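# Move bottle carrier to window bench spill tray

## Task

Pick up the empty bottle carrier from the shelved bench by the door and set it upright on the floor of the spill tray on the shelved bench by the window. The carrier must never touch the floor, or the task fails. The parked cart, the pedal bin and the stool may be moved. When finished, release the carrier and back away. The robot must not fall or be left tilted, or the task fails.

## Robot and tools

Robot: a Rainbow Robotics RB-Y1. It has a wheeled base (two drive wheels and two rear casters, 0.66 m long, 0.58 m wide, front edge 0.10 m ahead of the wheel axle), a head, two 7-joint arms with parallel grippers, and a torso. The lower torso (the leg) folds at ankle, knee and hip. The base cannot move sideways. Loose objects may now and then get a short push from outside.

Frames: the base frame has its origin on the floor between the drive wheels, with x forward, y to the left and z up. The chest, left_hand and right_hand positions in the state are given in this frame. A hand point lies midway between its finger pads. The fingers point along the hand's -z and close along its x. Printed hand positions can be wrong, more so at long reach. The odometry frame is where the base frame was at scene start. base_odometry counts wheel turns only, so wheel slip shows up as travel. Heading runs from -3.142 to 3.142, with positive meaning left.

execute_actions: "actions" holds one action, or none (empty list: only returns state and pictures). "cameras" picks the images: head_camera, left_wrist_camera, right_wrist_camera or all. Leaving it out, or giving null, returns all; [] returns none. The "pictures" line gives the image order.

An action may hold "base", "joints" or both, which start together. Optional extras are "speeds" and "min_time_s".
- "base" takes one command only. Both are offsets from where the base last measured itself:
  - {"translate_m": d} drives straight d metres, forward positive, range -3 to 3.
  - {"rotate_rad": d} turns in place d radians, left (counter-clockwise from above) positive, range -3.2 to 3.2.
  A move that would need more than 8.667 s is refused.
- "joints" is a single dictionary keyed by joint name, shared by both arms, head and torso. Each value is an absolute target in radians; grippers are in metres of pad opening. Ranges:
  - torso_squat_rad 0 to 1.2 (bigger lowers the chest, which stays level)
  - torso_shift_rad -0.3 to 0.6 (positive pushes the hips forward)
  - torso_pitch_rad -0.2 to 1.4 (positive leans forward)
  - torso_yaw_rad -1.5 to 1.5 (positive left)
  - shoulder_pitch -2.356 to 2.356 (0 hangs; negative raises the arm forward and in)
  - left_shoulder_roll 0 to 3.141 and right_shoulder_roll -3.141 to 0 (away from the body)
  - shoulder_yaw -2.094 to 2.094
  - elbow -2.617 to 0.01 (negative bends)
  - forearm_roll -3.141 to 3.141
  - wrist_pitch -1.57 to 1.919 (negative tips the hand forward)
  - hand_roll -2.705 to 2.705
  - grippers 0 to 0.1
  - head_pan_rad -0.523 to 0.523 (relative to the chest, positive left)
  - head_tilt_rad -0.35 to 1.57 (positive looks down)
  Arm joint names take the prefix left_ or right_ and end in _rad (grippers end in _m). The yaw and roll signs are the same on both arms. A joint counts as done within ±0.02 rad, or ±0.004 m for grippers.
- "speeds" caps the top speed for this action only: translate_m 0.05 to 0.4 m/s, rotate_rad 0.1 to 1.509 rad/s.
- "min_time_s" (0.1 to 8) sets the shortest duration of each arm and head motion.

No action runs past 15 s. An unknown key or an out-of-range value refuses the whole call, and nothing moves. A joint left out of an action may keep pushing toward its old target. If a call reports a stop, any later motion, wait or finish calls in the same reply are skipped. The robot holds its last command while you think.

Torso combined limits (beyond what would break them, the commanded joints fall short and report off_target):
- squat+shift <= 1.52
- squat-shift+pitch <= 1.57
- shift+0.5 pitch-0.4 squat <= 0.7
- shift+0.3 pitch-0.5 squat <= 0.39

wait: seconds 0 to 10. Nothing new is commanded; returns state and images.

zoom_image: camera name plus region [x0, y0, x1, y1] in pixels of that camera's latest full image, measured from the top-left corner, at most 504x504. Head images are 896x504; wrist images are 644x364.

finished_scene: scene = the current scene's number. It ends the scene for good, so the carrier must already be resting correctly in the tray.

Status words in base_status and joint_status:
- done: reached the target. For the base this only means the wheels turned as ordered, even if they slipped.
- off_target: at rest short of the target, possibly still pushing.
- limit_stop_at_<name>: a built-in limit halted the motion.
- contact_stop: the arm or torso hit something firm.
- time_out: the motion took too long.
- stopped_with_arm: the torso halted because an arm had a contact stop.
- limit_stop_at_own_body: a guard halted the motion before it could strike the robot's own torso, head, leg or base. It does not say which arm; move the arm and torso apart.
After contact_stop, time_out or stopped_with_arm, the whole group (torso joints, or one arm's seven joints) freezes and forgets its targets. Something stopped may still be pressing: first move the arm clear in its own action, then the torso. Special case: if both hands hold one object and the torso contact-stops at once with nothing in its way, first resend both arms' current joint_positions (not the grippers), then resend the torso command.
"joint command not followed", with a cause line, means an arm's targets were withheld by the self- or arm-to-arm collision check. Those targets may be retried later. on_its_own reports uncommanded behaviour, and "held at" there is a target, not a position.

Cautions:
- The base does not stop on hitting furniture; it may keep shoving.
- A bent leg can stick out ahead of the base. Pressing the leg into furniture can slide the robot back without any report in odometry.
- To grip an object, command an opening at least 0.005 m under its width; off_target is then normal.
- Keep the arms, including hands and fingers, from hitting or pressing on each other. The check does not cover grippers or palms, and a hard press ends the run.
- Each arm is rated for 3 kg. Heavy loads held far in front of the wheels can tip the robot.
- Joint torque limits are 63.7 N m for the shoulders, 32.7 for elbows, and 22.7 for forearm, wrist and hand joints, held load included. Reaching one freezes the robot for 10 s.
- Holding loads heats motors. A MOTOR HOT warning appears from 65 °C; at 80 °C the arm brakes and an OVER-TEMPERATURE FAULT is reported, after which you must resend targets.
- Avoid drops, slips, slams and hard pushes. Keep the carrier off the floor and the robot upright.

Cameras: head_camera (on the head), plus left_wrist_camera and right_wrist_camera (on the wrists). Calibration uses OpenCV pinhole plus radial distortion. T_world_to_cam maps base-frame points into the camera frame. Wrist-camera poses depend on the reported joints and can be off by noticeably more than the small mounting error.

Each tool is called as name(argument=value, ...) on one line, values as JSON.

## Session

execute_actions(actions=[{"joints":{"head_tilt_rad":0.3,"head_pan_rad":-0.52}}], cameras=["head_camera"])

execute_actions(actions=[{"joints":{"head_pan_rad":0.52}}], cameras=["head_camera"])

execute_actions(actions=[{"base":{"rotate_rad":2.1},"joints":{"head_pan_rad":-0.52}}], cameras=["head_camera"])

execute_actions(actions=[{"joints":{"head_pan_rad":0.52}}], cameras=["head_camera"])

execute_actions(actions=[{"base":{"rotate_rad":2.1},"joints":{"head_pan_rad":-0.52}}], cameras=["head_camera"])

execute_actions(actions=[{"joints":{"head_pan_rad":0.52}}], cameras=["head_camera"])

Scene clock: 1.00 s.
base_odometry: x=+0.000 y=+0.000 heading=+0.000 (m, m, rad; odometry frame)
base_status: not commanded
joint_positions: torso_squat_rad=+0.350 torso_shift_rad=-0.001 torso_pitch_rad=+0.000 torso_yaw_rad=+0.000 left_shoulder_pitch_rad=+0.001 left_shoulder_roll_rad=+0.038 left_shoulder_yaw_rad=-0.032 left_elbow_rad=-0.137 left_forearm_roll_rad=+0.044 left_wrist_pitch_rad=+0.041 left_hand_roll_rad=+0.033 left_gripper_m=+0.101 right_shoulder_pitch_rad=-0.045 right_shoulder_roll_rad=-0.024 right_shoulder_yaw_rad=-0.021 right_elbow_rad=-0.238 right_forearm_roll_rad=-0.038 right_wrist_pitch_rad=-0.051 right_hand_roll_rad=+0.004 right_gripper_m=+0.100 head_pan_rad=-0.520 head_tilt_rad=+0.300
joint_status: all done
chest: x=-0.2285 y=-0.0006 z=+1.2474 quat_wxyz=(+1.000, +0.001, +0.000, +0.000) (m; base frame)
left_hand: x=-0.1717 y=+0.2474 z=+0.5649 quat_wxyz=(+0.998, +0.016, -0.048, +0.022) (m; base frame)
right_hand: x=-0.0697 y=-0.2390 z=+0.5804 quat_wxyz=(+0.986, -0.010, -0.165, -0.018) (m; base frame)
pictures: head_camera
camera_calibration (this result's frames):
head_camera: T_world_to_cam=[[-0.476554, -0.878541, 0.0326035, -0.147425], [-0.228836, 0.0881514, -0.969466, 1.41032], [0.848841, -0.469463, -0.24305, 0.468713], [0, 0, 0, 1]] pos_world=[-0.145388, -0.033797, 1.48598]
Images, in order (width x height): head_camera 896x504.

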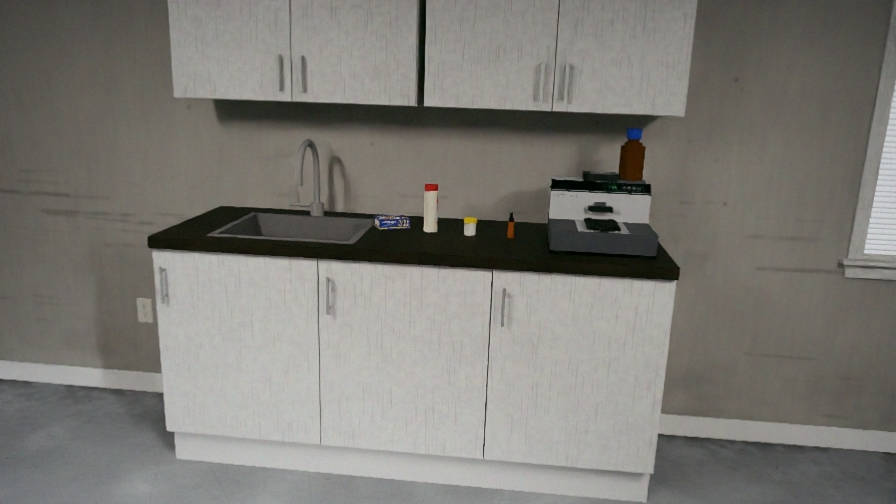

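Scene clock: 2.37 s.
base_odometry: x=+0.000 y=+0.000 heading=+0.000 (m, m, rad; odometry frame)
base_status: not commanded
joint_positions: torso_squat_rad=+0.350 torso_shift_rad=-0.001 torso_pitch_rad=+0.000 torso_yaw_rad=+0.000 left_shoulder_pitch_rad=+0.001 left_shoulder_roll_rad=+0.038 left_shoulder_yaw_rad=-0.032 left_elbow_rad=-0.137 left_forearm_roll_rad=+0.044 left_wrist_pitch_rad=+0.041 left_hand_roll_rad=+0.033 left_gripper_m=+0.101 right_shoulder_pitch_rad=-0.045 right_shoulder_roll_rad=-0.024 right_shoulder_yaw_rad=-0.021 right_elbow_rad=-0.238 right_forearm_roll_rad=-0.038 right_wrist_pitch_rad=-0.051 right_hand_roll_rad=+0.004 right_gripper_m=+0.100 head_pan_rad=+0.520 head_tilt_rad=+0.300
joint_status: all done
chest: x=-0.2285 y=-0.0006 z=+1.2474 quat_wxyz=(+1.000, +0.001, +0.000, +0.000) (m; base frame)
left_hand: x=-0.1717 y=+0.2474 z=+0.5649 quat_wxyz=(+0.998, +0.016, -0.048, +0.022) (m; base frame)
right_hand: x=-0.0697 y=-0.2390 z=+0.5804 quat_wxyz=(+0.986, -0.010, -0.165, -0.018) (m; base frame)
pictures: head_camera
camera_calibration (this result's frames):
head_camera: T_world_to_cam=[[0.516321, -0.855768, 0.0327516, 0.0574316], [-0.190773, -0.152216, -0.969761, 1.41841], [0.834876, 0.49446, -0.24185, 0.464874], [0, 0, 0, 1]] pos_world=[-0.147171, 0.0351906, 1.48607]
Images, in order (width x height): head_camera 896x504.

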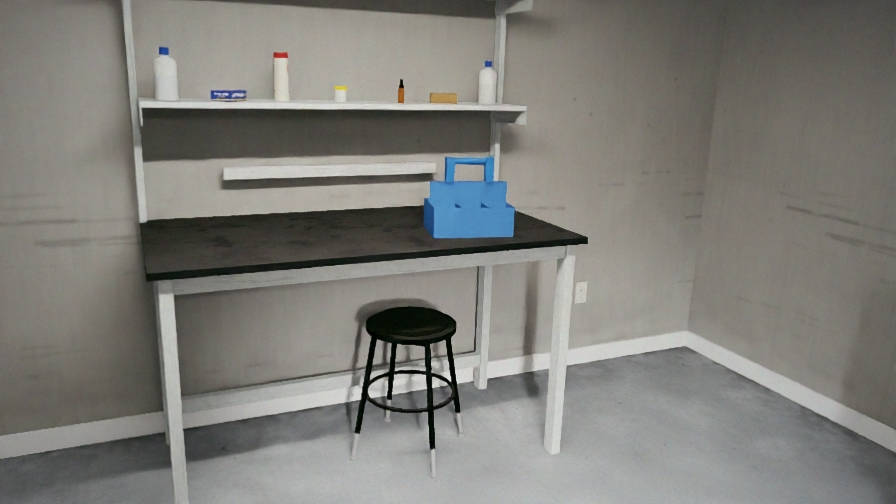

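Scene clock: 6.93 s.
base_odometry: x=+0.000 y=+0.000 heading=+2.099 (m, m, rad; odometry frame)
base_status: done
joint_positions: torso_squat_rad=+0.350 torso_shift_rad=-0.001 torso_pitch_rad=+0.000 torso_yaw_rad=+0.000 left_shoulder_pitch_rad=+0.001 left_shoulder_roll_rad=+0.038 left_shoulder_yaw_rad=-0.032 left_elbow_rad=-0.137 left_forearm_roll_rad=+0.044 left_wrist_pitch_rad=+0.041 left_hand_roll_rad=+0.033 left_gripper_m=+0.101 right_shoulder_pitch_rad=-0.045 right_shoulder_roll_rad=-0.024 right_shoulder_yaw_rad=-0.021 right_elbow_rad=-0.238 right_forearm_roll_rad=-0.038 right_wrist_pitch_rad=-0.051 right_hand_roll_rad=+0.004 right_gripper_m=+0.100 head_pan_rad=-0.520 head_tilt_rad=+0.300
joint_status: all done
chest: x=-0.2285 y=-0.0006 z=+1.2474 quat_wxyz=(+1.000, +0.001, +0.000, +0.000) (m; base frame)
left_hand: x=-0.1717 y=+0.2474 z=+0.5649 quat_wxyz=(+0.998, +0.016, -0.048, +0.022) (m; base frame)
right_hand: x=-0.0697 y=-0.2390 z=+0.5804 quat_wxyz=(+0.986, -0.010, -0.165, -0.018) (m; base frame)
pictures: head_camera
camera_calibration (this result's frames):
head_camera: T_world_to_cam=[[-0.476554, -0.878541, 0.0325925, -0.147424], [-0.228801, 0.0881445, -0.969474, 1.41033], [0.84885, -0.469464, -0.243017, 0.468704], [0, 0, 0, 1]] pos_world=[-0.14543, -0.0337914, 1.48598]
Images, in order (width x height): head_camera 896x504.

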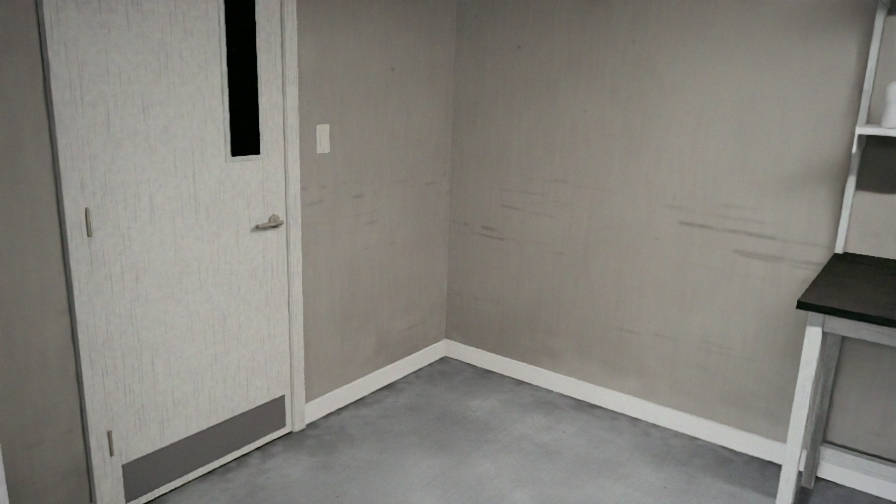

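Scene clock: 8.30 s.
base_odometry: x=+0.000 y=+0.000 heading=+2.099 (m, m, rad; odometry frame)
base_status: not commanded
joint_positions: torso_squat_rad=+0.350 torso_shift_rad=-0.001 torso_pitch_rad=+0.000 torso_yaw_rad=+0.000 left_shoulder_pitch_rad=+0.001 left_shoulder_roll_rad=+0.038 left_shoulder_yaw_rad=-0.032 left_elbow_rad=-0.137 left_forearm_roll_rad=+0.044 left_wrist_pitch_rad=+0.041 left_hand_roll_rad=+0.033 left_gripper_m=+0.101 right_shoulder_pitch_rad=-0.045 right_shoulder_roll_rad=-0.024 right_shoulder_yaw_rad=-0.021 right_elbow_rad=-0.238 right_forearm_roll_rad=-0.038 right_wrist_pitch_rad=-0.051 right_hand_roll_rad=+0.004 right_gripper_m=+0.100 head_pan_rad=+0.520 head_tilt_rad=+0.300
joint_status: all done
chest: x=-0.2285 y=-0.0006 z=+1.2474 quat_wxyz=(+1.000, +0.001, +0.000, +0.000) (m; base frame)
left_hand: x=-0.1717 y=+0.2474 z=+0.5649 quat_wxyz=(+0.998, +0.016, -0.048, +0.022) (m; base frame)
right_hand: x=-0.0697 y=-0.2390 z=+0.5804 quat_wxyz=(+0.986, -0.010, -0.165, -0.018) (m; base frame)
pictures: head_camera
camera_calibration (this result's frames):
head_camera: T_world_to_cam=[[0.51632, -0.855768, 0.0327757, 0.0574223], [-0.190739, -0.152222, -0.969767, 1.41842], [0.834885, 0.494458, -0.241823, 0.46487], [0, 0, 0, 1]] pos_world=[-0.147214, 0.0351962, 1.48607]
Images, in order (width x height): head_camera 896x504.

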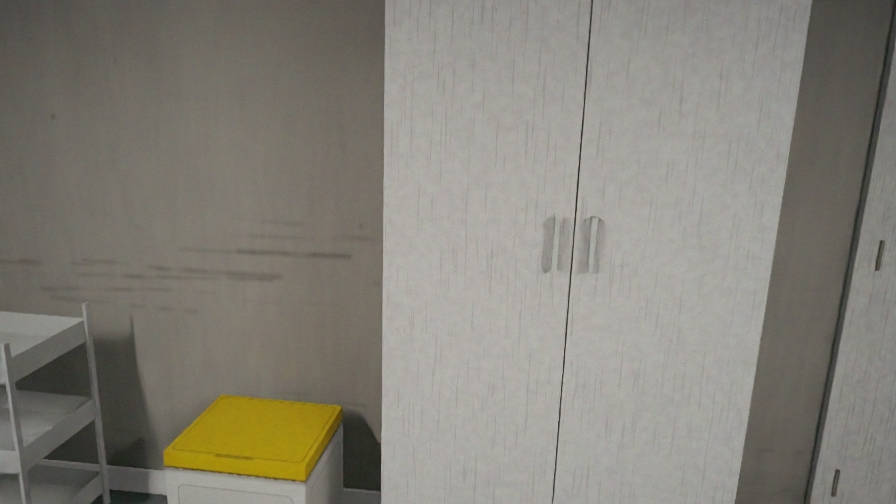

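Scene clock: 12.97 s.
base_odometry: x=+0.000 y=+0.000 heading=-2.084 (m, m, rad; odometry frame)
base_status: done
joint_positions: torso_squat_rad=+0.350 torso_shift_rad=-0.001 torso_pitch_rad=+0.000 torso_yaw_rad=+0.000 left_shoulder_pitch_rad=+0.001 left_shoulder_roll_rad=+0.038 left_shoulder_yaw_rad=-0.032 left_elbow_rad=-0.137 left_forearm_roll_rad=+0.044 left_wrist_pitch_rad=+0.041 left_hand_roll_rad=+0.033 left_gripper_m=+0.101 right_shoulder_pitch_rad=-0.045 right_shoulder_roll_rad=-0.024 right_shoulder_yaw_rad=-0.021 right_elbow_rad=-0.238 right_forearm_roll_rad=-0.038 right_wrist_pitch_rad=-0.051 right_hand_roll_rad=+0.004 right_gripper_m=+0.100 head_pan_rad=-0.520 head_tilt_rad=+0.300
joint_status: all done
chest: x=-0.2285 y=-0.0005 z=+1.2474 quat_wxyz=(+1.000, +0.001, +0.000, +0.000) (m; base frame)
left_hand: x=-0.1717 y=+0.2474 z=+0.5649 quat_wxyz=(+0.998, +0.016, -0.048, +0.022) (m; base frame)
right_hand: x=-0.0697 y=-0.2390 z=+0.5804 quat_wxyz=(+0.986, -0.010, -0.165, -0.018) (m; base frame)
pictures: head_camera
camera_calibration (this result's frames):
head_camera: T_world_to_cam=[[-0.476554, -0.87854, 0.0326092, -0.147437], [-0.228796, 0.0881232, -0.969478, 1.41033], [0.848852, -0.469469, -0.243002, 0.468696], [0, 0, 0, 1]] pos_world=[-0.145437, -0.0337737, 1.48599]
Images, in order (width x height): head_camera 896x504.

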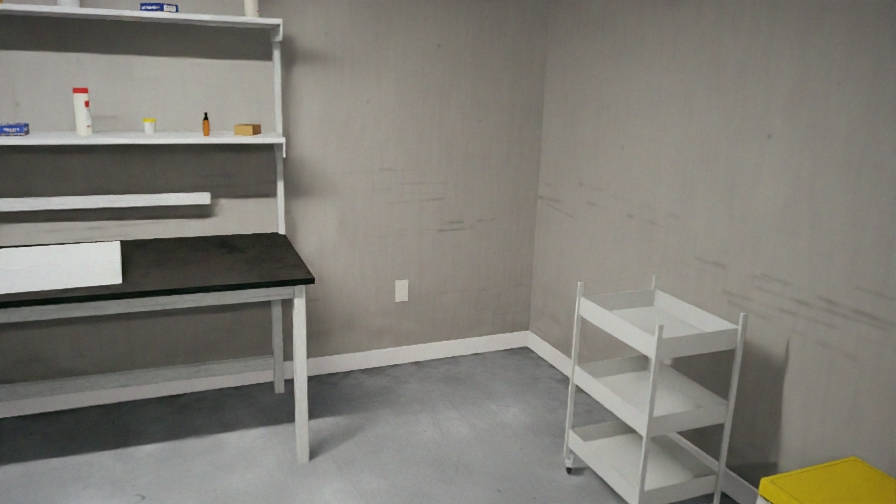

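Scene clock: 14.33 s.
base_odometry: x=+0.000 y=+0.000 heading=-2.084 (m, m, rad; odometry frame)
base_status: not commanded
joint_positions: torso_squat_rad=+0.350 torso_shift_rad=-0.001 torso_pitch_rad=+0.000 torso_yaw_rad=+0.000 left_shoulder_pitch_rad=+0.001 left_shoulder_roll_rad=+0.038 left_shoulder_yaw_rad=-0.032 left_elbow_rad=-0.137 left_forearm_roll_rad=+0.044 left_wrist_pitch_rad=+0.041 left_hand_roll_rad=+0.033 left_gripper_m=+0.101 right_shoulder_pitch_rad=-0.045 right_shoulder_roll_rad=-0.024 right_shoulder_yaw_rad=-0.021 right_elbow_rad=-0.238 right_forearm_roll_rad=-0.038 right_wrist_pitch_rad=-0.051 right_hand_roll_rad=+0.004 right_gripper_m=+0.100 head_pan_rad=+0.520 head_tilt_rad=+0.300
joint_status: all done
chest: x=-0.2285 y=-0.0005 z=+1.2474 quat_wxyz=(+1.000, +0.001, +0.000, +0.000) (m; base frame)
left_hand: x=-0.1717 y=+0.2474 z=+0.5649 quat_wxyz=(+0.998, +0.016, -0.048, +0.022) (m; base frame)
right_hand: x=-0.0697 y=-0.2390 z=+0.5804 quat_wxyz=(+0.986, -0.010, -0.165, -0.018) (m; base frame)
pictures: head_camera
camera_calibration (this result's frames):
head_camera: T_world_to_cam=[[0.51632, -0.855768, 0.0327974, 0.0574087], [-0.190733, -0.152244, -0.969764, 1.41842], [0.834886, 0.494453, -0.24183, 0.464877], [0, 0, 0, 1]] pos_world=[-0.147221, 0.0352141, 1.48607]
Images, in order (width x height): head_camera 896x504.

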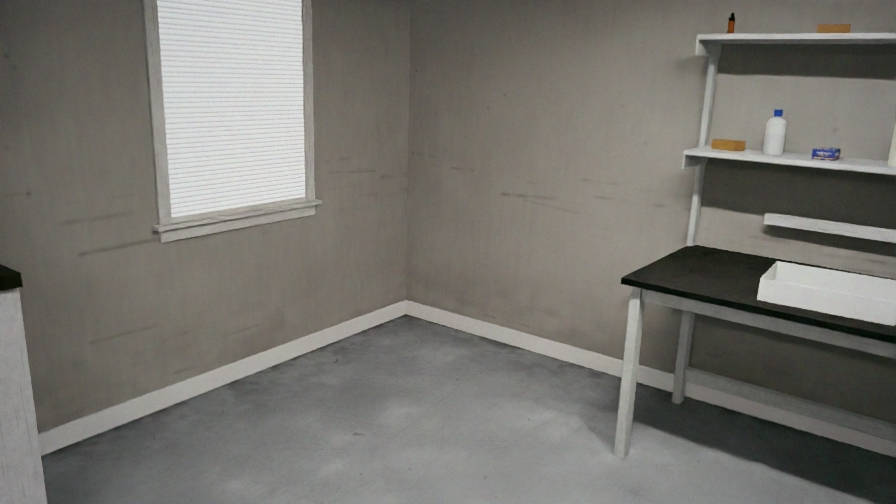

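execute_actions(actions=[{"base":{"rotate_rad":2.29},"joints":{"torso_squat_rad":0,"head_pan_rad":0,"left_shoulder_pitch_rad":-0.3,"left_shoulder_yaw_rad":0.04,"left_elbow_rad":-1.6,"left_wrist_pitch_rad":0.33,"left_hand_roll_rad":-1.57,"head_tilt_rad":0.5}}], cameras=[])

execute_actions(actions=[{"base":{"translate_m":1.35}}], cameras=[])

execute_actions(actions=[{"base":{"rotate_rad":0.49}}], cameras=["head_camera","left_wrist_camera"])

Scene clock: 19.13 s.
base_odometry: x=+0.000 y=+0.000 heading=+0.205 (m, m, rad; odometry frame)
base_status: done
joint_positions: torso_squat_rad=+0.000 torso_shift_rad=-0.001 torso_pitch_rad=+0.000 torso_yaw_rad=+0.000 left_shoulder_pitch_rad=-0.300 left_shoulder_roll_rad=+0.038 left_shoulder_yaw_rad=+0.040 left_elbow_rad=-1.600 left_forearm_roll_rad=+0.044 left_wrist_pitch_rad=+0.330 left_hand_roll_rad=-1.570 left_gripper_m=+0.101 right_shoulder_pitch_rad=-0.045 right_shoulder_roll_rad=-0.024 right_shoulder_yaw_rad=-0.021 right_elbow_rad=-0.238 right_forearm_roll_rad=-0.038 right_wrist_pitch_rad=-0.051 right_hand_roll_rad=+0.004 right_gripper_m=+0.100 head_pan_rad=+0.000 head_tilt_rad=+0.500
joint_status: all done
chest: x=-0.2286 y=-0.0006 z=+1.2899 quat_wxyz=(+1.000, +0.001, +0.000, +0.000) (m; base frame)
left_hand: x=+0.3616 y=+0.1938 z=+1.1593 quat_wxyz=(+0.488, +0.479, -0.512, -0.521) (m; base frame)
right_hand: x=-0.0698 y=-0.2391 z=+0.6229 quat_wxyz=(+0.986, -0.010, -0.165, -0.018) (m; base frame)
pictures: none
No camera images: the call's "cameras" was empty. Leave "cameras" out to get every camera's image.

Scene clock: 24.17 s.
base_odometry: x=+1.322 y=+0.276 heading=+0.206 (m, m, rad; odometry frame)
base_status: done
joint_positions: torso_squat_rad=+0.000 torso_shift_rad=-0.001 torso_pitch_rad=+0.000 torso_yaw_rad=+0.000 left_shoulder_pitch_rad=-0.300 left_shoulder_roll_rad=+0.038 left_shoulder_yaw_rad=+0.040 left_elbow_rad=-1.600 left_forearm_roll_rad=+0.044 left_wrist_pitch_rad=+0.330 left_hand_roll_rad=-1.570 left_gripper_m=+0.101 right_shoulder_pitch_rad=-0.045 right_shoulder_roll_rad=-0.024 right_shoulder_yaw_rad=-0.021 right_elbow_rad=-0.238 right_forearm_roll_rad=-0.038 right_wrist_pitch_rad=-0.051 right_hand_roll_rad=+0.004 right_gripper_m=+0.100 head_pan_rad=+0.000 head_tilt_rad=+0.500
joint_status: not commanded
chest: x=-0.2285 y=-0.0006 z=+1.2899 quat_wxyz=(+1.000, +0.001, +0.000, +0.000) (m; base frame)
left_hand: x=+0.3617 y=+0.1938 z=+1.1592 quat_wxyz=(+0.488, +0.479, -0.512, -0.521) (m; base frame)
right_hand: x=-0.0697 y=-0.2391 z=+0.6229 quat_wxyz=(+0.986, -0.010, -0.165, -0.018) (m; base frame)
pictures: none
No camera images: the call's "cameras" was empty. Leave "cameras" out to get every camera's image.

Scene clock: 26.47 s.
base_odometry: x=+1.321 y=+0.276 heading=+0.696 (m, m, rad; odometry frame)
base_status: done
joint_positions: torso_squat_rad=+0.000 torso_shift_rad=-0.001 torso_pitch_rad=+0.000 torso_yaw_rad=+0.000 left_shoulder_pitch_rad=-0.300 left_shoulder_roll_rad=+0.038 left_shoulder_yaw_rad=+0.040 left_elbow_rad=-1.600 left_forearm_roll_rad=+0.044 left_wrist_pitch_rad=+0.330 left_hand_roll_rad=-1.570 left_gripper_m=+0.101 right_shoulder_pitch_rad=-0.045 right_shoulder_roll_rad=-0.024 right_shoulder_yaw_rad=-0.021 right_elbow_rad=-0.238 right_forearm_roll_rad=-0.038 right_wrist_pitch_rad=-0.051 right_hand_roll_rad=+0.004 right_gripper_m=+0.100 head_pan_rad=+0.000 head_tilt_rad=+0.500
joint_status: not commanded
chest: x=-0.2285 y=-0.0006 z=+1.2899 quat_wxyz=(+1.000, +0.001, +0.000, +0.000) (m; base frame)
left_hand: x=+0.3617 y=+0.1938 z=+1.1592 quat_wxyz=(+0.488, +0.479, -0.512, -0.521) (m; base frame)
right_hand: x=-0.0697 y=-0.2391 z=+0.6229 quat_wxyz=(+0.986, -0.010, -0.165, -0.018) (m; base frame)
pictures: head_camera, left_wrist_camera
camera_calibration (this result's frames):
head_camera: T_world_to_cam=[[0.0291884, -0.999202, 0.0272577, -0.0365152], [-0.429644, -0.0371631, -0.902233, 1.30981], [0.902526, 0.0146236, -0.430386, 0.769596], [0, 0, 0, 1]] pos_world=[-0.130764, 0.000936165, 1.51397]
left_wrist_camera: T_world_to_cam=[[-0.0633125, -0.997908, 0.0130746, 0.197848], [-0.673695, 0.03307, -0.738269, 1.11823], [0.736292, -0.05555, -0.67438, 0.614221], [0, 0, 0, 1]] pos_world=[0.313626, 0.194575, 1.23719]
Images, in order (width x height): head_camera 896x504, left_wrist_camera 644x364.

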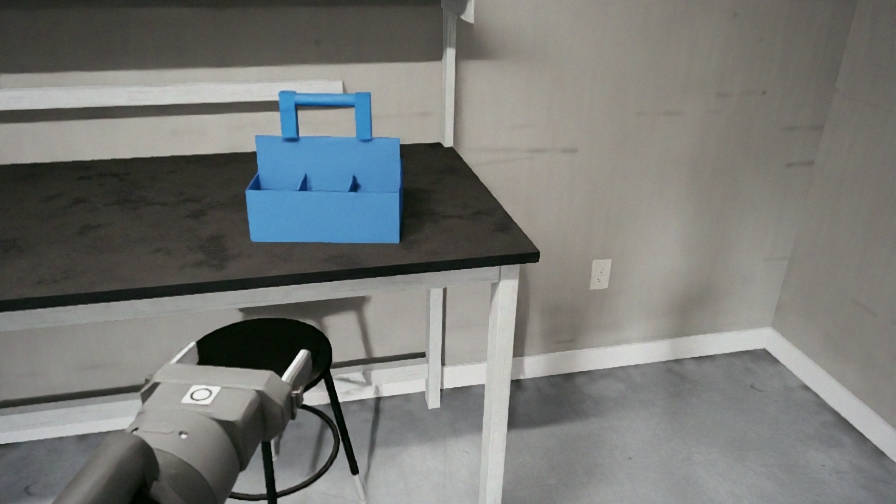

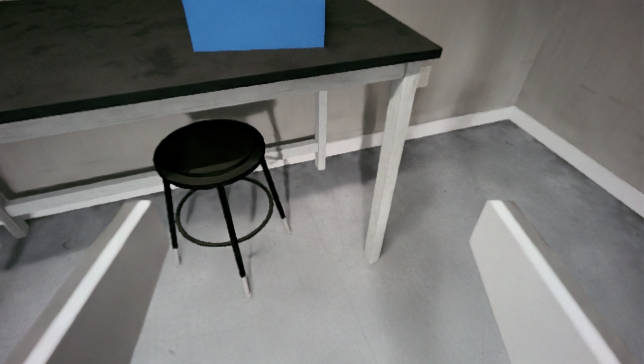

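execute_actions(actions=[{"base":{"translate_m":0.62}}], cameras=["head_camera","left_wrist_camera"])

Scene clock: 29.77 s.
base_odometry: x=+1.797 y=+0.673 heading=+0.697 (m, m, rad; odometry frame)
base_status: done
joint_positions: torso_squat_rad=+0.000 torso_shift_rad=-0.001 torso_pitch_rad=+0.000 torso_yaw_rad=+0.000 left_shoulder_pitch_rad=-0.300 left_shoulder_roll_rad=+0.038 left_shoulder_yaw_rad=+0.040 left_elbow_rad=-1.600 left_forearm_roll_rad=+0.044 left_wrist_pitch_rad=+0.330 left_hand_roll_rad=-1.570 left_gripper_m=+0.101 right_shoulder_pitch_rad=-0.045 right_shoulder_roll_rad=-0.024 right_shoulder_yaw_rad=-0.021 right_elbow_rad=-0.238 right_forearm_roll_rad=-0.038 right_wrist_pitch_rad=-0.051 right_hand_roll_rad=+0.004 right_gripper_m=+0.100 head_pan_rad=+0.000 head_tilt_rad=+0.500
joint_status: not commanded
chest: x=-0.2285 y=-0.0006 z=+1.2899 quat_wxyz=(+1.000, +0.001, +0.000, +0.000) (m; base frame)
left_hand: x=+0.3616 y=+0.1938 z=+1.1592 quat_wxyz=(+0.488, +0.479, -0.512, -0.521) (m; base frame)
right_hand: x=-0.0696 y=-0.2391 z=+0.6229 quat_wxyz=(+0.986, -0.010, -0.165, -0.018) (m; base frame)
pictures: head_camera, left_wrist_camera
camera_calibration (this result's frames):
head_camera: T_world_to_cam=[[0.0291871, -0.999202, 0.0272592, -0.0365167], [-0.429607, -0.0371633, -0.902251, 1.30983], [0.902544, 0.0146234, -0.430349, 0.769565], [0, 0, 0, 1]] pos_world=[-0.130788, 0.000936411, 1.51397]
left_wrist_camera: T_world_to_cam=[[-0.0633046, -0.997909, 0.0130739, 0.19785], [-0.673685, 0.0330643, -0.738279, 1.11824], [0.736302, -0.0555441, -0.674369, 0.61422], [0, 0, 0, 1]] pos_world=[0.313611, 0.194579, 1.23719]
Images, in order (width x height): head_camera 896x504, left_wrist_camera 644x364.

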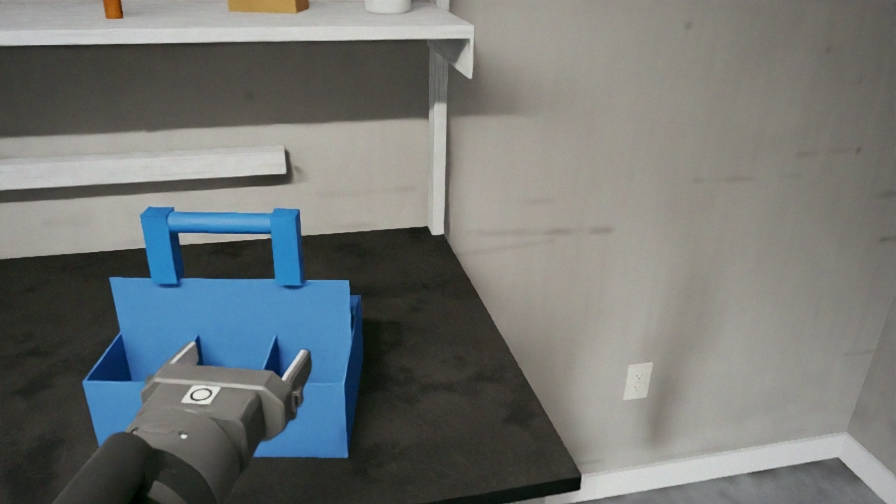

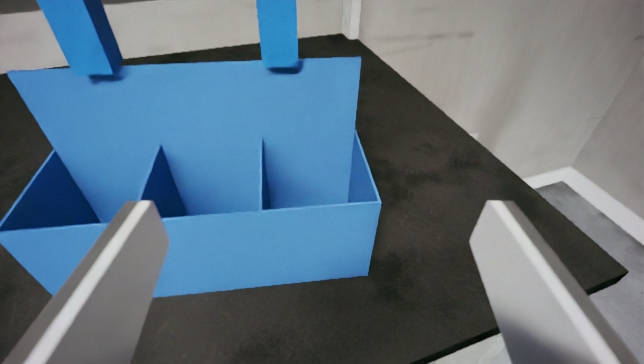

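execute_actions(actions=[{"base":{"translate_m":0.14}}], cameras=["head_camera","left_wrist_camera"])

Scene clock: 31.67 s.
base_odometry: x=+1.904 y=+0.763 heading=+0.698 (m, m, rad; odometry frame)
base_status: done
joint_positions: torso_squat_rad=+0.000 torso_shift_rad=-0.001 torso_pitch_rad=+0.000 torso_yaw_rad=+0.000 left_shoulder_pitch_rad=-0.300 left_shoulder_roll_rad=+0.038 left_shoulder_yaw_rad=+0.040 left_elbow_rad=-1.600 left_forearm_roll_rad=+0.044 left_wrist_pitch_rad=+0.330 left_hand_roll_rad=-1.570 left_gripper_m=+0.101 right_shoulder_pitch_rad=-0.045 right_shoulder_roll_rad=-0.024 right_shoulder_yaw_rad=-0.021 right_elbow_rad=-0.238 right_forearm_roll_rad=-0.038 right_wrist_pitch_rad=-0.051 right_hand_roll_rad=+0.004 right_gripper_m=+0.100 head_pan_rad=+0.000 head_tilt_rad=+0.500
joint_status: not commanded
chest: x=-0.2284 y=-0.0006 z=+1.2899 quat_wxyz=(+1.000, +0.001, +0.000, +0.000) (m; base frame)
left_hand: x=+0.3617 y=+0.1938 z=+1.1592 quat_wxyz=(+0.488, +0.479, -0.512, -0.521) (m; base frame)
right_hand: x=-0.0696 y=-0.2391 z=+0.6229 quat_wxyz=(+0.986, -0.010, -0.165, -0.018) (m; base frame)
pictures: head_camera, left_wrist_camera
camera_calibration (this result's frames):
head_camera: T_world_to_cam=[[0.0291903, -0.999202, 0.0272561, -0.0365132], [-0.429692, -0.0371632, -0.90221, 1.30977], [0.902504, 0.014624, -0.430434, 0.769637], [0, 0, 0, 1]] pos_world=[-0.130735, 0.000936147, 1.51396]
left_wrist_camera: T_world_to_cam=[[-0.063308, -0.997908, 0.0130786, 0.197845], [-0.673754, 0.0330683, -0.738216, 1.11816], [0.736239, -0.0555467, -0.674438, 0.61427], [0, 0, 0, 1]] pos_world=[0.313642, 0.194576, 1.23715]
Images, in order (width x height): head_camera 896x504, left_wrist_camera 644x364.

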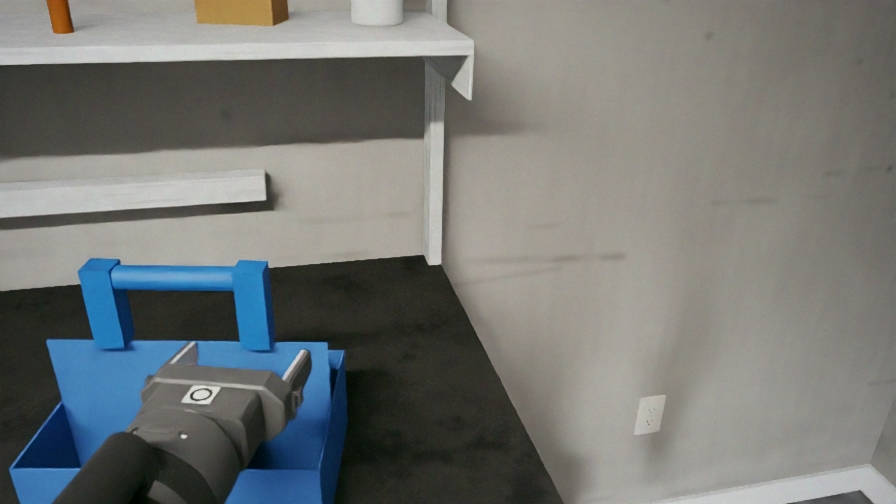

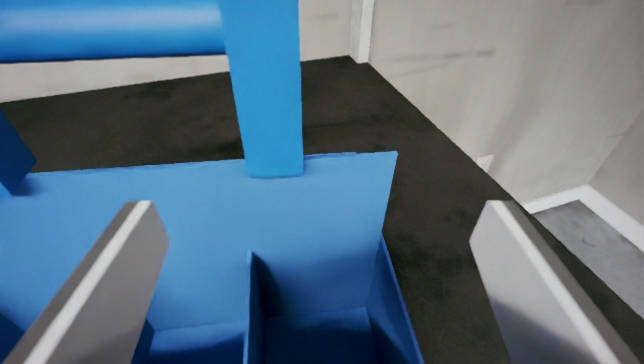

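execute_actions(actions=[{"base":{"translate_m":0.105},"joints":{"torso_squat_rad":0.15}}], cameras=["left_wrist_camera"])

execute_actions(actions=[{"joints":{"left_gripper_m":0.01}}], cameras=[])

execute_actions(actions=[{"joints":{"torso_squat_rad":0,"left_elbow_rad":-1.75,"left_wrist_pitch_rad":0.48},"min_time_s":1}], cameras=["head_camera","left_wrist_camera"])

Scene clock: 33.33 s.
base_odometry: x=+1.985 y=+0.831 heading=+0.699 (m, m, rad; odometry frame)
base_status: done
joint_positions: torso_squat_rad=+0.150 torso_shift_rad=-0.001 torso_pitch_rad=+0.000 torso_yaw_rad=+0.000 left_shoulder_pitch_rad=-0.300 left_shoulder_roll_rad=+0.038 left_shoulder_yaw_rad=+0.040 left_elbow_rad=-1.600 left_forearm_roll_rad=+0.044 left_wrist_pitch_rad=+0.330 left_hand_roll_rad=-1.570 left_gripper_m=+0.101 right_shoulder_pitch_rad=-0.045 right_shoulder_roll_rad=-0.024 right_shoulder_yaw_rad=-0.021 right_elbow_rad=-0.238 right_forearm_roll_rad=-0.038 right_wrist_pitch_rad=-0.051 right_hand_roll_rad=+0.004 right_gripper_m=+0.100 head_pan_rad=+0.000 head_tilt_rad=+0.500
joint_status: all done
chest: x=-0.2285 y=-0.0006 z=+1.2821 quat_wxyz=(+1.000, +0.001, +0.000, +0.000) (m; base frame)
left_hand: x=+0.3617 y=+0.1938 z=+1.1513 quat_wxyz=(+0.488, +0.479, -0.512, -0.521) (m; base frame)
right_hand: x=-0.0696 y=-0.2391 z=+0.6151 quat_wxyz=(+0.986, -0.010, -0.165, -0.018) (m; base frame)
pictures: left_wrist_camera
camera_calibration (this result's frames):
left_wrist_camera: T_world_to_cam=[[-0.0633065, -0.997909, 0.0130723, 0.197957], [-0.673686, 0.0330669, -0.738278, 1.11245], [0.736301, -0.0555444, -0.67437, 0.608915], [0, 0, 0, 1]] pos_world=[0.313626, 0.19458, 1.22934]
Images, in order (width x height): left_wrist_camera 644x364.

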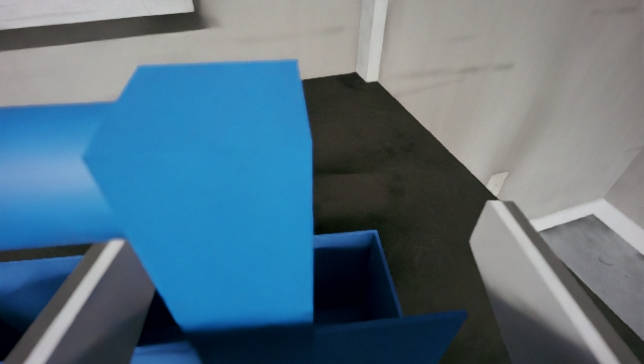

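Scene clock: 34.73 s.
base_odometry: x=+1.985 y=+0.831 heading=+0.699 (m, m, rad; odometry frame)
base_status: not commanded
joint_positions: torso_squat_rad=+0.150 torso_shift_rad=-0.001 torso_pitch_rad=+0.000 torso_yaw_rad=+0.000 left_shoulder_pitch_rad=-0.300 left_shoulder_roll_rad=+0.038 left_shoulder_yaw_rad=+0.040 left_elbow_rad=-1.600 left_forearm_roll_rad=+0.044 left_wrist_pitch_rad=+0.330 left_hand_roll_rad=-1.570 left_gripper_m=+0.032 right_shoulder_pitch_rad=-0.045 right_shoulder_roll_rad=-0.024 right_shoulder_yaw_rad=-0.021 right_elbow_rad=-0.238 right_forearm_roll_rad=-0.038 right_wrist_pitch_rad=-0.051 right_hand_roll_rad=+0.004 right_gripper_m=+0.100 head_pan_rad=+0.000 head_tilt_rad=+0.500
joint_status: left_gripper_m off_target (ended at +0.032, target +0.010)
chest: x=-0.2285 y=-0.0006 z=+1.2821 quat_wxyz=(+1.000, +0.001, +0.000, +0.000) (m; base frame)
left_hand: x=+0.3617 y=+0.1938 z=+1.1514 quat_wxyz=(+0.488, +0.479, -0.512, -0.521) (m; base frame)
right_hand: x=-0.0696 y=-0.2391 z=+0.6151 quat_wxyz=(+0.986, -0.010, -0.165, -0.018) (m; base frame)
pictures: none
No camera images: the call's "cameras" was empty. Leave "cameras" out to get every camera's image.

Scene clock: 36.03 s.
base_odometry: x=+1.985 y=+0.831 heading=+0.699 (m, m, rad; odometry frame)
base_status: not commanded
joint_positions: torso_squat_rad=+0.000 torso_shift_rad=-0.001 torso_pitch_rad=+0.000 torso_yaw_rad=+0.000 left_shoulder_pitch_rad=-0.300 left_shoulder_roll_rad=+0.038 left_shoulder_yaw_rad=+0.040 left_elbow_rad=-1.749 left_forearm_roll_rad=+0.044 left_wrist_pitch_rad=+0.480 left_hand_roll_rad=-1.570 left_gripper_m=+0.031 right_shoulder_pitch_rad=-0.045 right_shoulder_roll_rad=-0.024 right_shoulder_yaw_rad=-0.021 right_elbow_rad=-0.238 right_forearm_roll_rad=-0.038 right_wrist_pitch_rad=-0.051 right_hand_roll_rad=+0.004 right_gripper_m=+0.100 head_pan_rad=+0.000 head_tilt_rad=+0.500
joint_status: all done
chest: x=-0.2283 y=-0.0006 z=+1.2899 quat_wxyz=(+1.000, +0.001, +0.000, +0.000) (m; base frame)
left_hand: x=+0.3514 y=+0.1915 z=+1.1958 quat_wxyz=(+0.486, +0.477, -0.512, -0.523) (m; base frame)
right_hand: x=-0.0697 y=-0.2391 z=+0.6229 quat_wxyz=(+0.986, -0.010, -0.165, -0.018) (m; base frame)
pictures: head_camera, left_wrist_camera
camera_calibration (this result's frames):
head_camera: T_world_to_cam=[[0.0291953, -0.999202, 0.0272503, -0.0365077], [-0.429872, -0.0371631, -0.902125, 1.30967], [0.902418, 0.0146237, -0.430614, 0.769752], [0, 0, 0, 1]] pos_world=[-0.130583, 0.000936122, 1.51394]
left_wrist_camera: T_world_to_cam=[[-0.0691782, -0.997548, 0.0106299, 0.199342], [-0.674382, 0.0389099, -0.737357, 1.13646], [0.735135, -0.0581776, -0.67542, 0.648482], [0, 0, 0, 1]] pos_world=[0.303478, 0.192361, 1.27386]
Images, in order (width x height): head_camera 896x504, left_wrist_camera 644x364.

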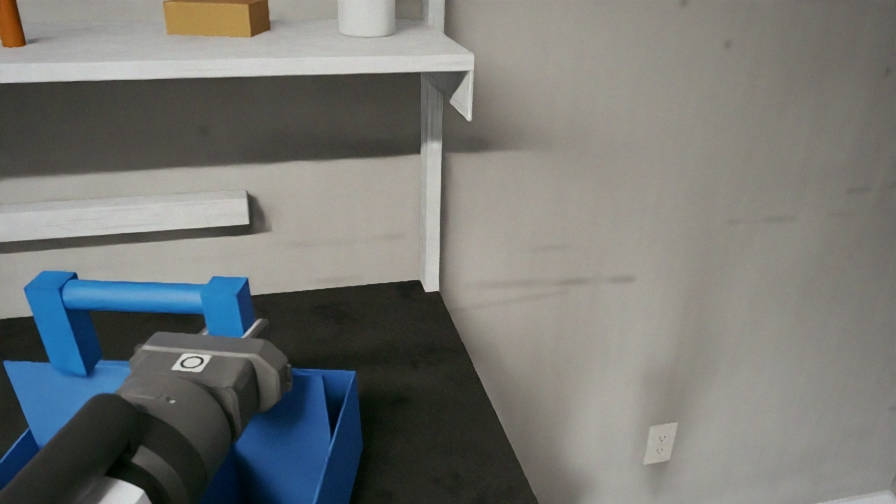

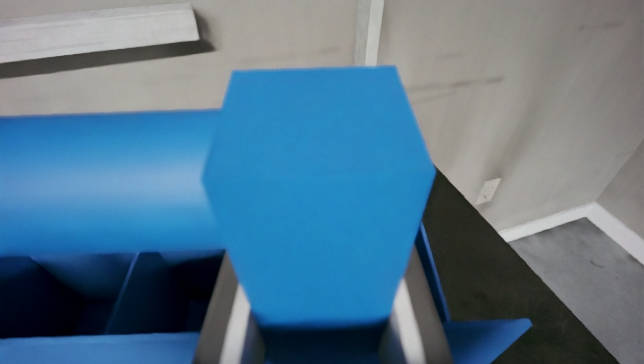

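execute_actions(actions=[{"base":{"translate_m":-0.8}}], cameras=[])

execute_actions(actions=[{"base":{"rotate_rad":3.04}}], cameras=[])

execute_actions(actions=[{"base":{"translate_m":2.43}}], cameras=[])

execute_actions(actions=[{"base":{"rotate_rad":0.29}}], cameras=["head_camera","left_wrist_camera"])

Scene clock: 40.20 s.
base_odometry: x=+1.373 y=+0.316 heading=+0.700 (m, m, rad; odometry frame)
base_status: done
joint_positions: torso_squat_rad=+0.000 torso_shift_rad=-0.001 torso_pitch_rad=+0.000 torso_yaw_rad=+0.000 left_shoulder_pitch_rad=-0.299 left_shoulder_roll_rad=+0.038 left_shoulder_yaw_rad=+0.040 left_elbow_rad=-1.749 left_forearm_roll_rad=+0.044 left_wrist_pitch_rad=+0.480 left_hand_roll_rad=-1.570 left_gripper_m=+0.031 right_shoulder_pitch_rad=-0.045 right_shoulder_roll_rad=-0.024 right_shoulder_yaw_rad=-0.021 right_elbow_rad=-0.238 right_forearm_roll_rad=-0.038 right_wrist_pitch_rad=-0.051 right_hand_roll_rad=+0.004 right_gripper_m=+0.100 head_pan_rad=+0.000 head_tilt_rad=+0.500
joint_status: not commanded
chest: x=-0.2284 y=-0.0006 z=+1.2899 quat_wxyz=(+1.000, +0.001, +0.000, +0.000) (m; base frame)
left_hand: x=+0.3513 y=+0.1915 z=+1.1958 quat_wxyz=(+0.486, +0.477, -0.512, -0.523) (m; base frame)
right_hand: x=-0.0697 y=-0.2391 z=+0.6229 quat_wxyz=(+0.986, -0.010, -0.165, -0.018) (m; base frame)
pictures: none
No camera images: the call's "cameras" was empty. Leave "cameras" out to get every camera's image.

Scene clock: 45.60 s.
base_odometry: x=+1.372 y=+0.316 heading=-2.544 (m, m, rad; odometry frame)
base_status: done
joint_positions: torso_squat_rad=+0.000 torso_shift_rad=-0.001 torso_pitch_rad=+0.000 torso_yaw_rad=+0.000 left_shoulder_pitch_rad=-0.299 left_shoulder_roll_rad=+0.038 left_shoulder_yaw_rad=+0.040 left_elbow_rad=-1.749 left_forearm_roll_rad=+0.044 left_wrist_pitch_rad=+0.480 left_hand_roll_rad=-1.570 left_gripper_m=+0.031 right_shoulder_pitch_rad=-0.045 right_shoulder_roll_rad=-0.024 right_shoulder_yaw_rad=-0.021 right_elbow_rad=-0.238 right_forearm_roll_rad=-0.038 right_wrist_pitch_rad=-0.051 right_hand_roll_rad=+0.004 right_gripper_m=+0.100 head_pan_rad=+0.000 head_tilt_rad=+0.500
joint_status: not commanded
chest: x=-0.2285 y=-0.0005 z=+1.2899 quat_wxyz=(+1.000, +0.001, +0.000, +0.000) (m; base frame)
left_hand: x=+0.3512 y=+0.1915 z=+1.1959 quat_wxyz=(+0.486, +0.477, -0.512, -0.523) (m; base frame)
right_hand: x=-0.0698 y=-0.2391 z=+0.6229 quat_wxyz=(+0.986, -0.010, -0.165, -0.018) (m; base frame)
pictures: none
No camera images: the call's "cameras" was empty. Leave "cameras" out to get every camera's image.

Scene clock: 53.23 s.
base_odometry: x=-0.635 y=-1.053 heading=-2.543 (m, m, rad; odometry frame)
base_status: done
joint_positions: torso_squat_rad=+0.000 torso_shift_rad=-0.001 torso_pitch_rad=+0.000 torso_yaw_rad=+0.000 left_shoulder_pitch_rad=-0.299 left_shoulder_roll_rad=+0.038 left_shoulder_yaw_rad=+0.040 left_elbow_rad=-1.749 left_forearm_roll_rad=+0.044 left_wrist_pitch_rad=+0.480 left_hand_roll_rad=-1.570 left_gripper_m=+0.031 right_shoulder_pitch_rad=-0.045 right_shoulder_roll_rad=-0.024 right_shoulder_yaw_rad=-0.021 right_elbow_rad=-0.238 right_forearm_roll_rad=-0.038 right_wrist_pitch_rad=-0.051 right_hand_roll_rad=+0.004 right_gripper_m=+0.100 head_pan_rad=+0.000 head_tilt_rad=+0.500
joint_status: not commanded
chest: x=-0.2284 y=-0.0005 z=+1.2899 quat_wxyz=(+1.000, +0.001, +0.000, +0.000) (m; base frame)
left_hand: x=+0.3513 y=+0.1915 z=+1.1958 quat_wxyz=(+0.486, +0.477, -0.512, -0.523) (m; base frame)
right_hand: x=-0.0697 y=-0.2391 z=+0.6229 quat_wxyz=(+0.986, -0.010, -0.165, -0.018) (m; base frame)
pictures: none
No camera images: the call's "cameras" was empty. Leave "cameras" out to get every camera's image.

Scene clock: 55.07 s.
base_odometry: x=-0.635 y=-1.053 heading=-2.253 (m, m, rad; odometry frame)
base_status: done
joint_positions: torso_squat_rad=+0.000 torso_shift_rad=-0.001 torso_pitch_rad=+0.000 torso_yaw_rad=+0.000 left_shoulder_pitch_rad=-0.299 left_shoulder_roll_rad=+0.038 left_shoulder_yaw_rad=+0.040 left_elbow_rad=-1.749 left_forearm_roll_rad=+0.044 left_wrist_pitch_rad=+0.480 left_hand_roll_rad=-1.570 left_gripper_m=+0.031 right_shoulder_pitch_rad=-0.045 right_shoulder_roll_rad=-0.024 right_shoulder_yaw_rad=-0.021 right_elbow_rad=-0.238 right_forearm_roll_rad=-0.038 right_wrist_pitch_rad=-0.051 right_hand_roll_rad=+0.004 right_gripper_m=+0.100 head_pan_rad=+0.000 head_tilt_rad=+0.500
joint_status: not commanded
chest: x=-0.2284 y=-0.0005 z=+1.2899 quat_wxyz=(+1.000, +0.001, +0.000, +0.000) (m; base frame)
left_hand: x=+0.3513 y=+0.1915 z=+1.1958 quat_wxyz=(+0.486, +0.477, -0.512, -0.523) (m; base frame)
right_hand: x=-0.0697 y=-0.2391 z=+0.6229 quat_wxyz=(+0.986, -0.010, -0.165, -0.018) (m; base frame)
pictures: head_camera, left_wrist_camera
camera_calibration (this result's frames):
head_camera: T_world_to_cam=[[0.0291917, -0.999201, 0.0272966, -0.0365381], [-0.429757, -0.0372015, -0.902178, 1.30974], [0.902473, 0.0146051, -0.4305, 0.769665], [0, 0, 0, 1]] pos_world=[-0.130665, 0.000974321, 1.51396]
left_wrist_camera: T_world_to_cam=[[-0.0690944, -0.997553, 0.010702, 0.199295], [-0.674406, 0.0388016, -0.73734, 1.13639], [0.735121, -0.0581636, -0.675437, 0.648558], [0, 0, 0, 1]] pos_world=[0.303392, 0.192436, 1.27384]
Images, in order (width x height): head_camera 896x504, left_wrist_camera 644x364.

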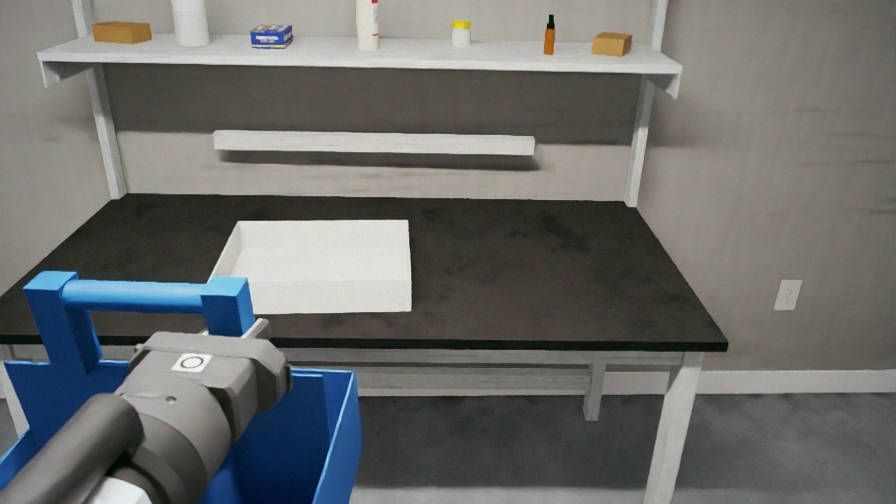

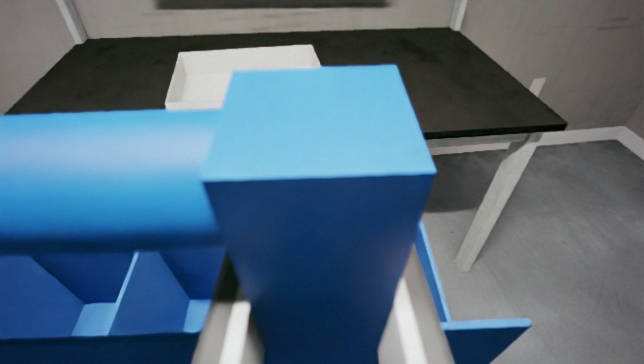

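execute_actions(actions=[{"base":{"rotate_rad":0.04}}], cameras=[])

execute_actions(actions=[{"base":{"translate_m":0.82},"joints":{"torso_squat_rad":0.3,"head_tilt_rad":0.8,"head_pan_rad":0.3}}], cameras=["head_camera","left_wrist_camera"])

Scene clock: 56.57 s.
base_odometry: x=-0.635 y=-1.053 heading=-2.214 (m, m, rad; odometry frame)
base_status: done
joint_positions: torso_squat_rad=+0.000 torso_shift_rad=-0.001 torso_pitch_rad=+0.000 torso_yaw_rad=+0.000 left_shoulder_pitch_rad=-0.299 left_shoulder_roll_rad=+0.038 left_shoulder_yaw_rad=+0.040 left_elbow_rad=-1.749 left_forearm_roll_rad=+0.044 left_wrist_pitch_rad=+0.480 left_hand_roll_rad=-1.570 left_gripper_m=+0.031 right_shoulder_pitch_rad=-0.045 right_shoulder_roll_rad=-0.024 right_shoulder_yaw_rad=-0.021 right_elbow_rad=-0.238 right_forearm_roll_rad=-0.038 right_wrist_pitch_rad=-0.051 right_hand_roll_rad=+0.004 right_gripper_m=+0.100 head_pan_rad=+0.000 head_tilt_rad=+0.500
joint_status: not commanded
chest: x=-0.2284 y=-0.0005 z=+1.2899 quat_wxyz=(+1.000, +0.001, +0.000, +0.000) (m; base frame)
left_hand: x=+0.3513 y=+0.1916 z=+1.1958 quat_wxyz=(+0.486, +0.477, -0.512, -0.523) (m; base frame)
right_hand: x=-0.0697 y=-0.2391 z=+0.6229 quat_wxyz=(+0.986, -0.010, -0.165, -0.018) (m; base frame)
pictures: none
No camera images: the call's "cameras" was empty. Leave "cameras" out to get every camera's image.

Scene clock: 60.17 s.
base_odometry: x=-1.126 y=-1.710 heading=-2.213 (m, m, rad; odometry frame)
base_status: done
joint_positions: torso_squat_rad=+0.300 torso_shift_rad=-0.001 torso_pitch_rad=+0.000 torso_yaw_rad=+0.000 left_shoulder_pitch_rad=-0.299 left_shoulder_roll_rad=+0.038 left_shoulder_yaw_rad=+0.040 left_elbow_rad=-1.749 left_forearm_roll_rad=+0.044 left_wrist_pitch_rad=+0.480 left_hand_roll_rad=-1.570 left_gripper_m=+0.031 right_shoulder_pitch_rad=-0.045 right_shoulder_roll_rad=-0.024 right_shoulder_yaw_rad=-0.021 right_elbow_rad=-0.238 right_forearm_roll_rad=-0.038 right_wrist_pitch_rad=-0.051 right_hand_roll_rad=+0.004 right_gripper_m=+0.100 head_pan_rad=+0.300 head_tilt_rad=+0.800
joint_status: all done
chest: x=-0.2284 y=-0.0005 z=+1.2587 quat_wxyz=(+1.000, +0.001, +0.000, +0.000) (m; base frame)
left_hand: x=+0.3513 y=+0.1916 z=+1.1645 quat_wxyz=(+0.486, +0.477, -0.512, -0.523) (m; base frame)
right_hand: x=-0.0696 y=-0.2391 z=+0.5917 quat_wxyz=(+0.986, -0.010, -0.165, -0.018) (m; base frame)
pictures: head_camera, left_wrist_camera
camera_calibration (this result's frames):
head_camera: T_world_to_cam=[[0.329899, -0.943856, 0.0174098, 0.0408664], [-0.635614, -0.235721, -0.73514, 0.995246], [0.69797, 0.231456, -0.677692, 1.07476], [0, 0, 0, 1]] pos_world=[-0.13104, 0.0244131, 1.45929]
left_wrist_camera: T_world_to_cam=[[-0.0690915, -0.997553, 0.0107258, 0.199628], [-0.674385, 0.0387804, -0.737361, 1.11338], [0.73514, -0.0581787, -0.675414, 0.627419], [0, 0, 0, 1]] pos_world=[0.303399, 0.192465, 1.24259]
Images, in order (width x height): head_camera 896x504, left_wrist_camera 644x364.

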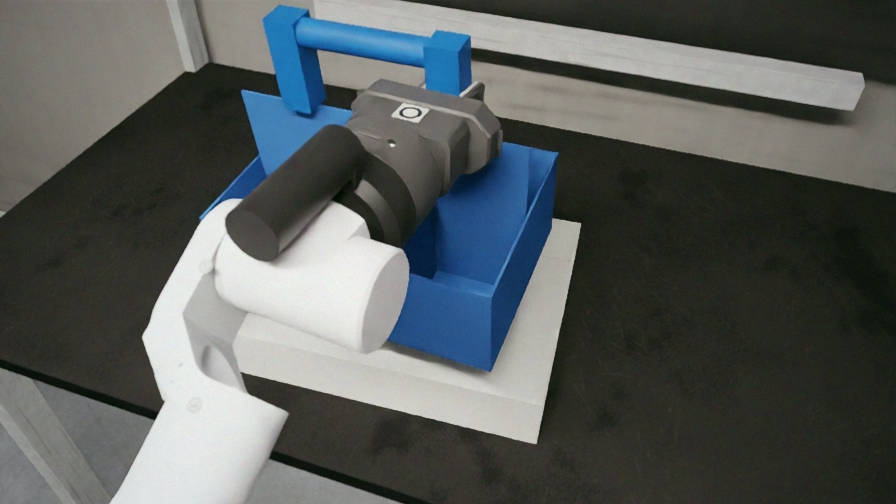

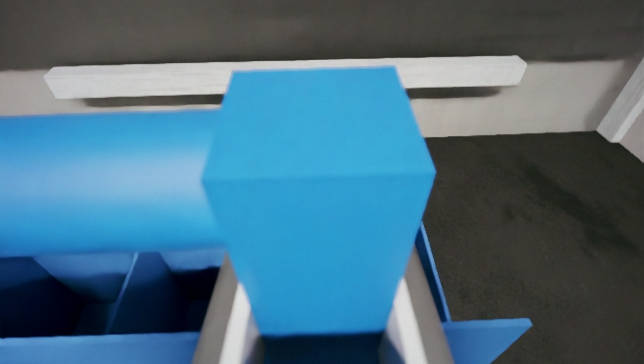

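execute_actions(actions=[{"base":{"translate_m":0.03},"joints":{"torso_squat_rad":0.45}}], cameras=["head_camera"])

Scene clock: 61.53 s.
base_odometry: x=-1.144 y=-1.734 heading=-2.212 (m, m, rad; odometry frame)
base_status: done
joint_positions: torso_squat_rad=+0.450 torso_shift_rad=-0.001 torso_pitch_rad=+0.000 torso_yaw_rad=+0.000 left_shoulder_pitch_rad=-0.299 left_shoulder_roll_rad=+0.038 left_shoulder_yaw_rad=+0.040 left_elbow_rad=-1.749 left_forearm_roll_rad=+0.044 left_wrist_pitch_rad=+0.480 left_hand_roll_rad=-1.570 left_gripper_m=+0.031 right_shoulder_pitch_rad=-0.045 right_shoulder_roll_rad=-0.024 right_shoulder_yaw_rad=-0.021 right_elbow_rad=-0.238 right_forearm_roll_rad=-0.038 right_wrist_pitch_rad=-0.051 right_hand_roll_rad=+0.004 right_gripper_m=+0.100 head_pan_rad=+0.300 head_tilt_rad=+0.800
joint_status: all done
chest: x=-0.2285 y=-0.0005 z=+1.2203 quat_wxyz=(+1.000, +0.001, +0.000, +0.000) (m; base frame)
left_hand: x=+0.3513 y=+0.1916 z=+1.1263 quat_wxyz=(+0.486, +0.477, -0.512, -0.523) (m; base frame)
right_hand: x=-0.0696 y=-0.2391 z=+0.5533 quat_wxyz=(+0.986, -0.010, -0.165, -0.018) (m; base frame)
pictures: head_camera
camera_calibration (this result's frames):
head_camera: T_world_to_cam=[[0.329896, -0.943856, 0.0174789, 0.0414896], [-0.635465, -0.235723, -0.735267, 0.967135], [0.698106, 0.231454, -0.677552, 1.04865], [0, 0, 0, 1]] pos_world=[-0.131175, 0.0244224, 1.42089]
Images, in order (width x height): head_camera 896x504.

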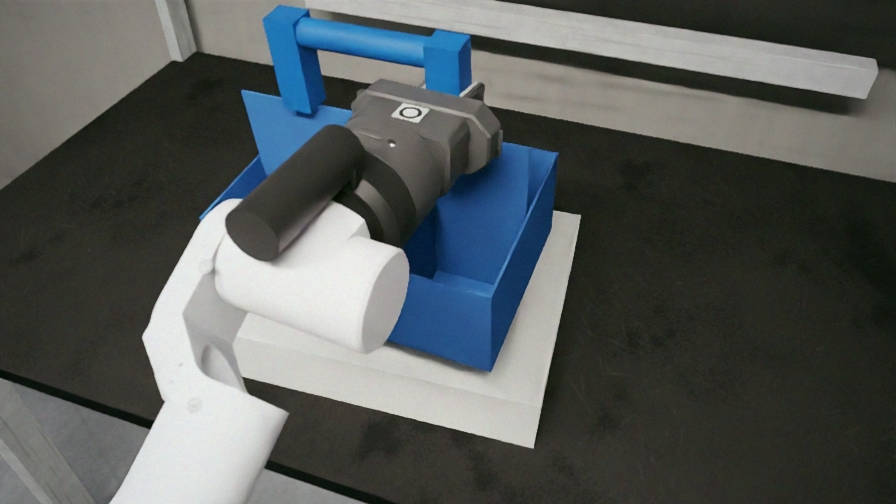

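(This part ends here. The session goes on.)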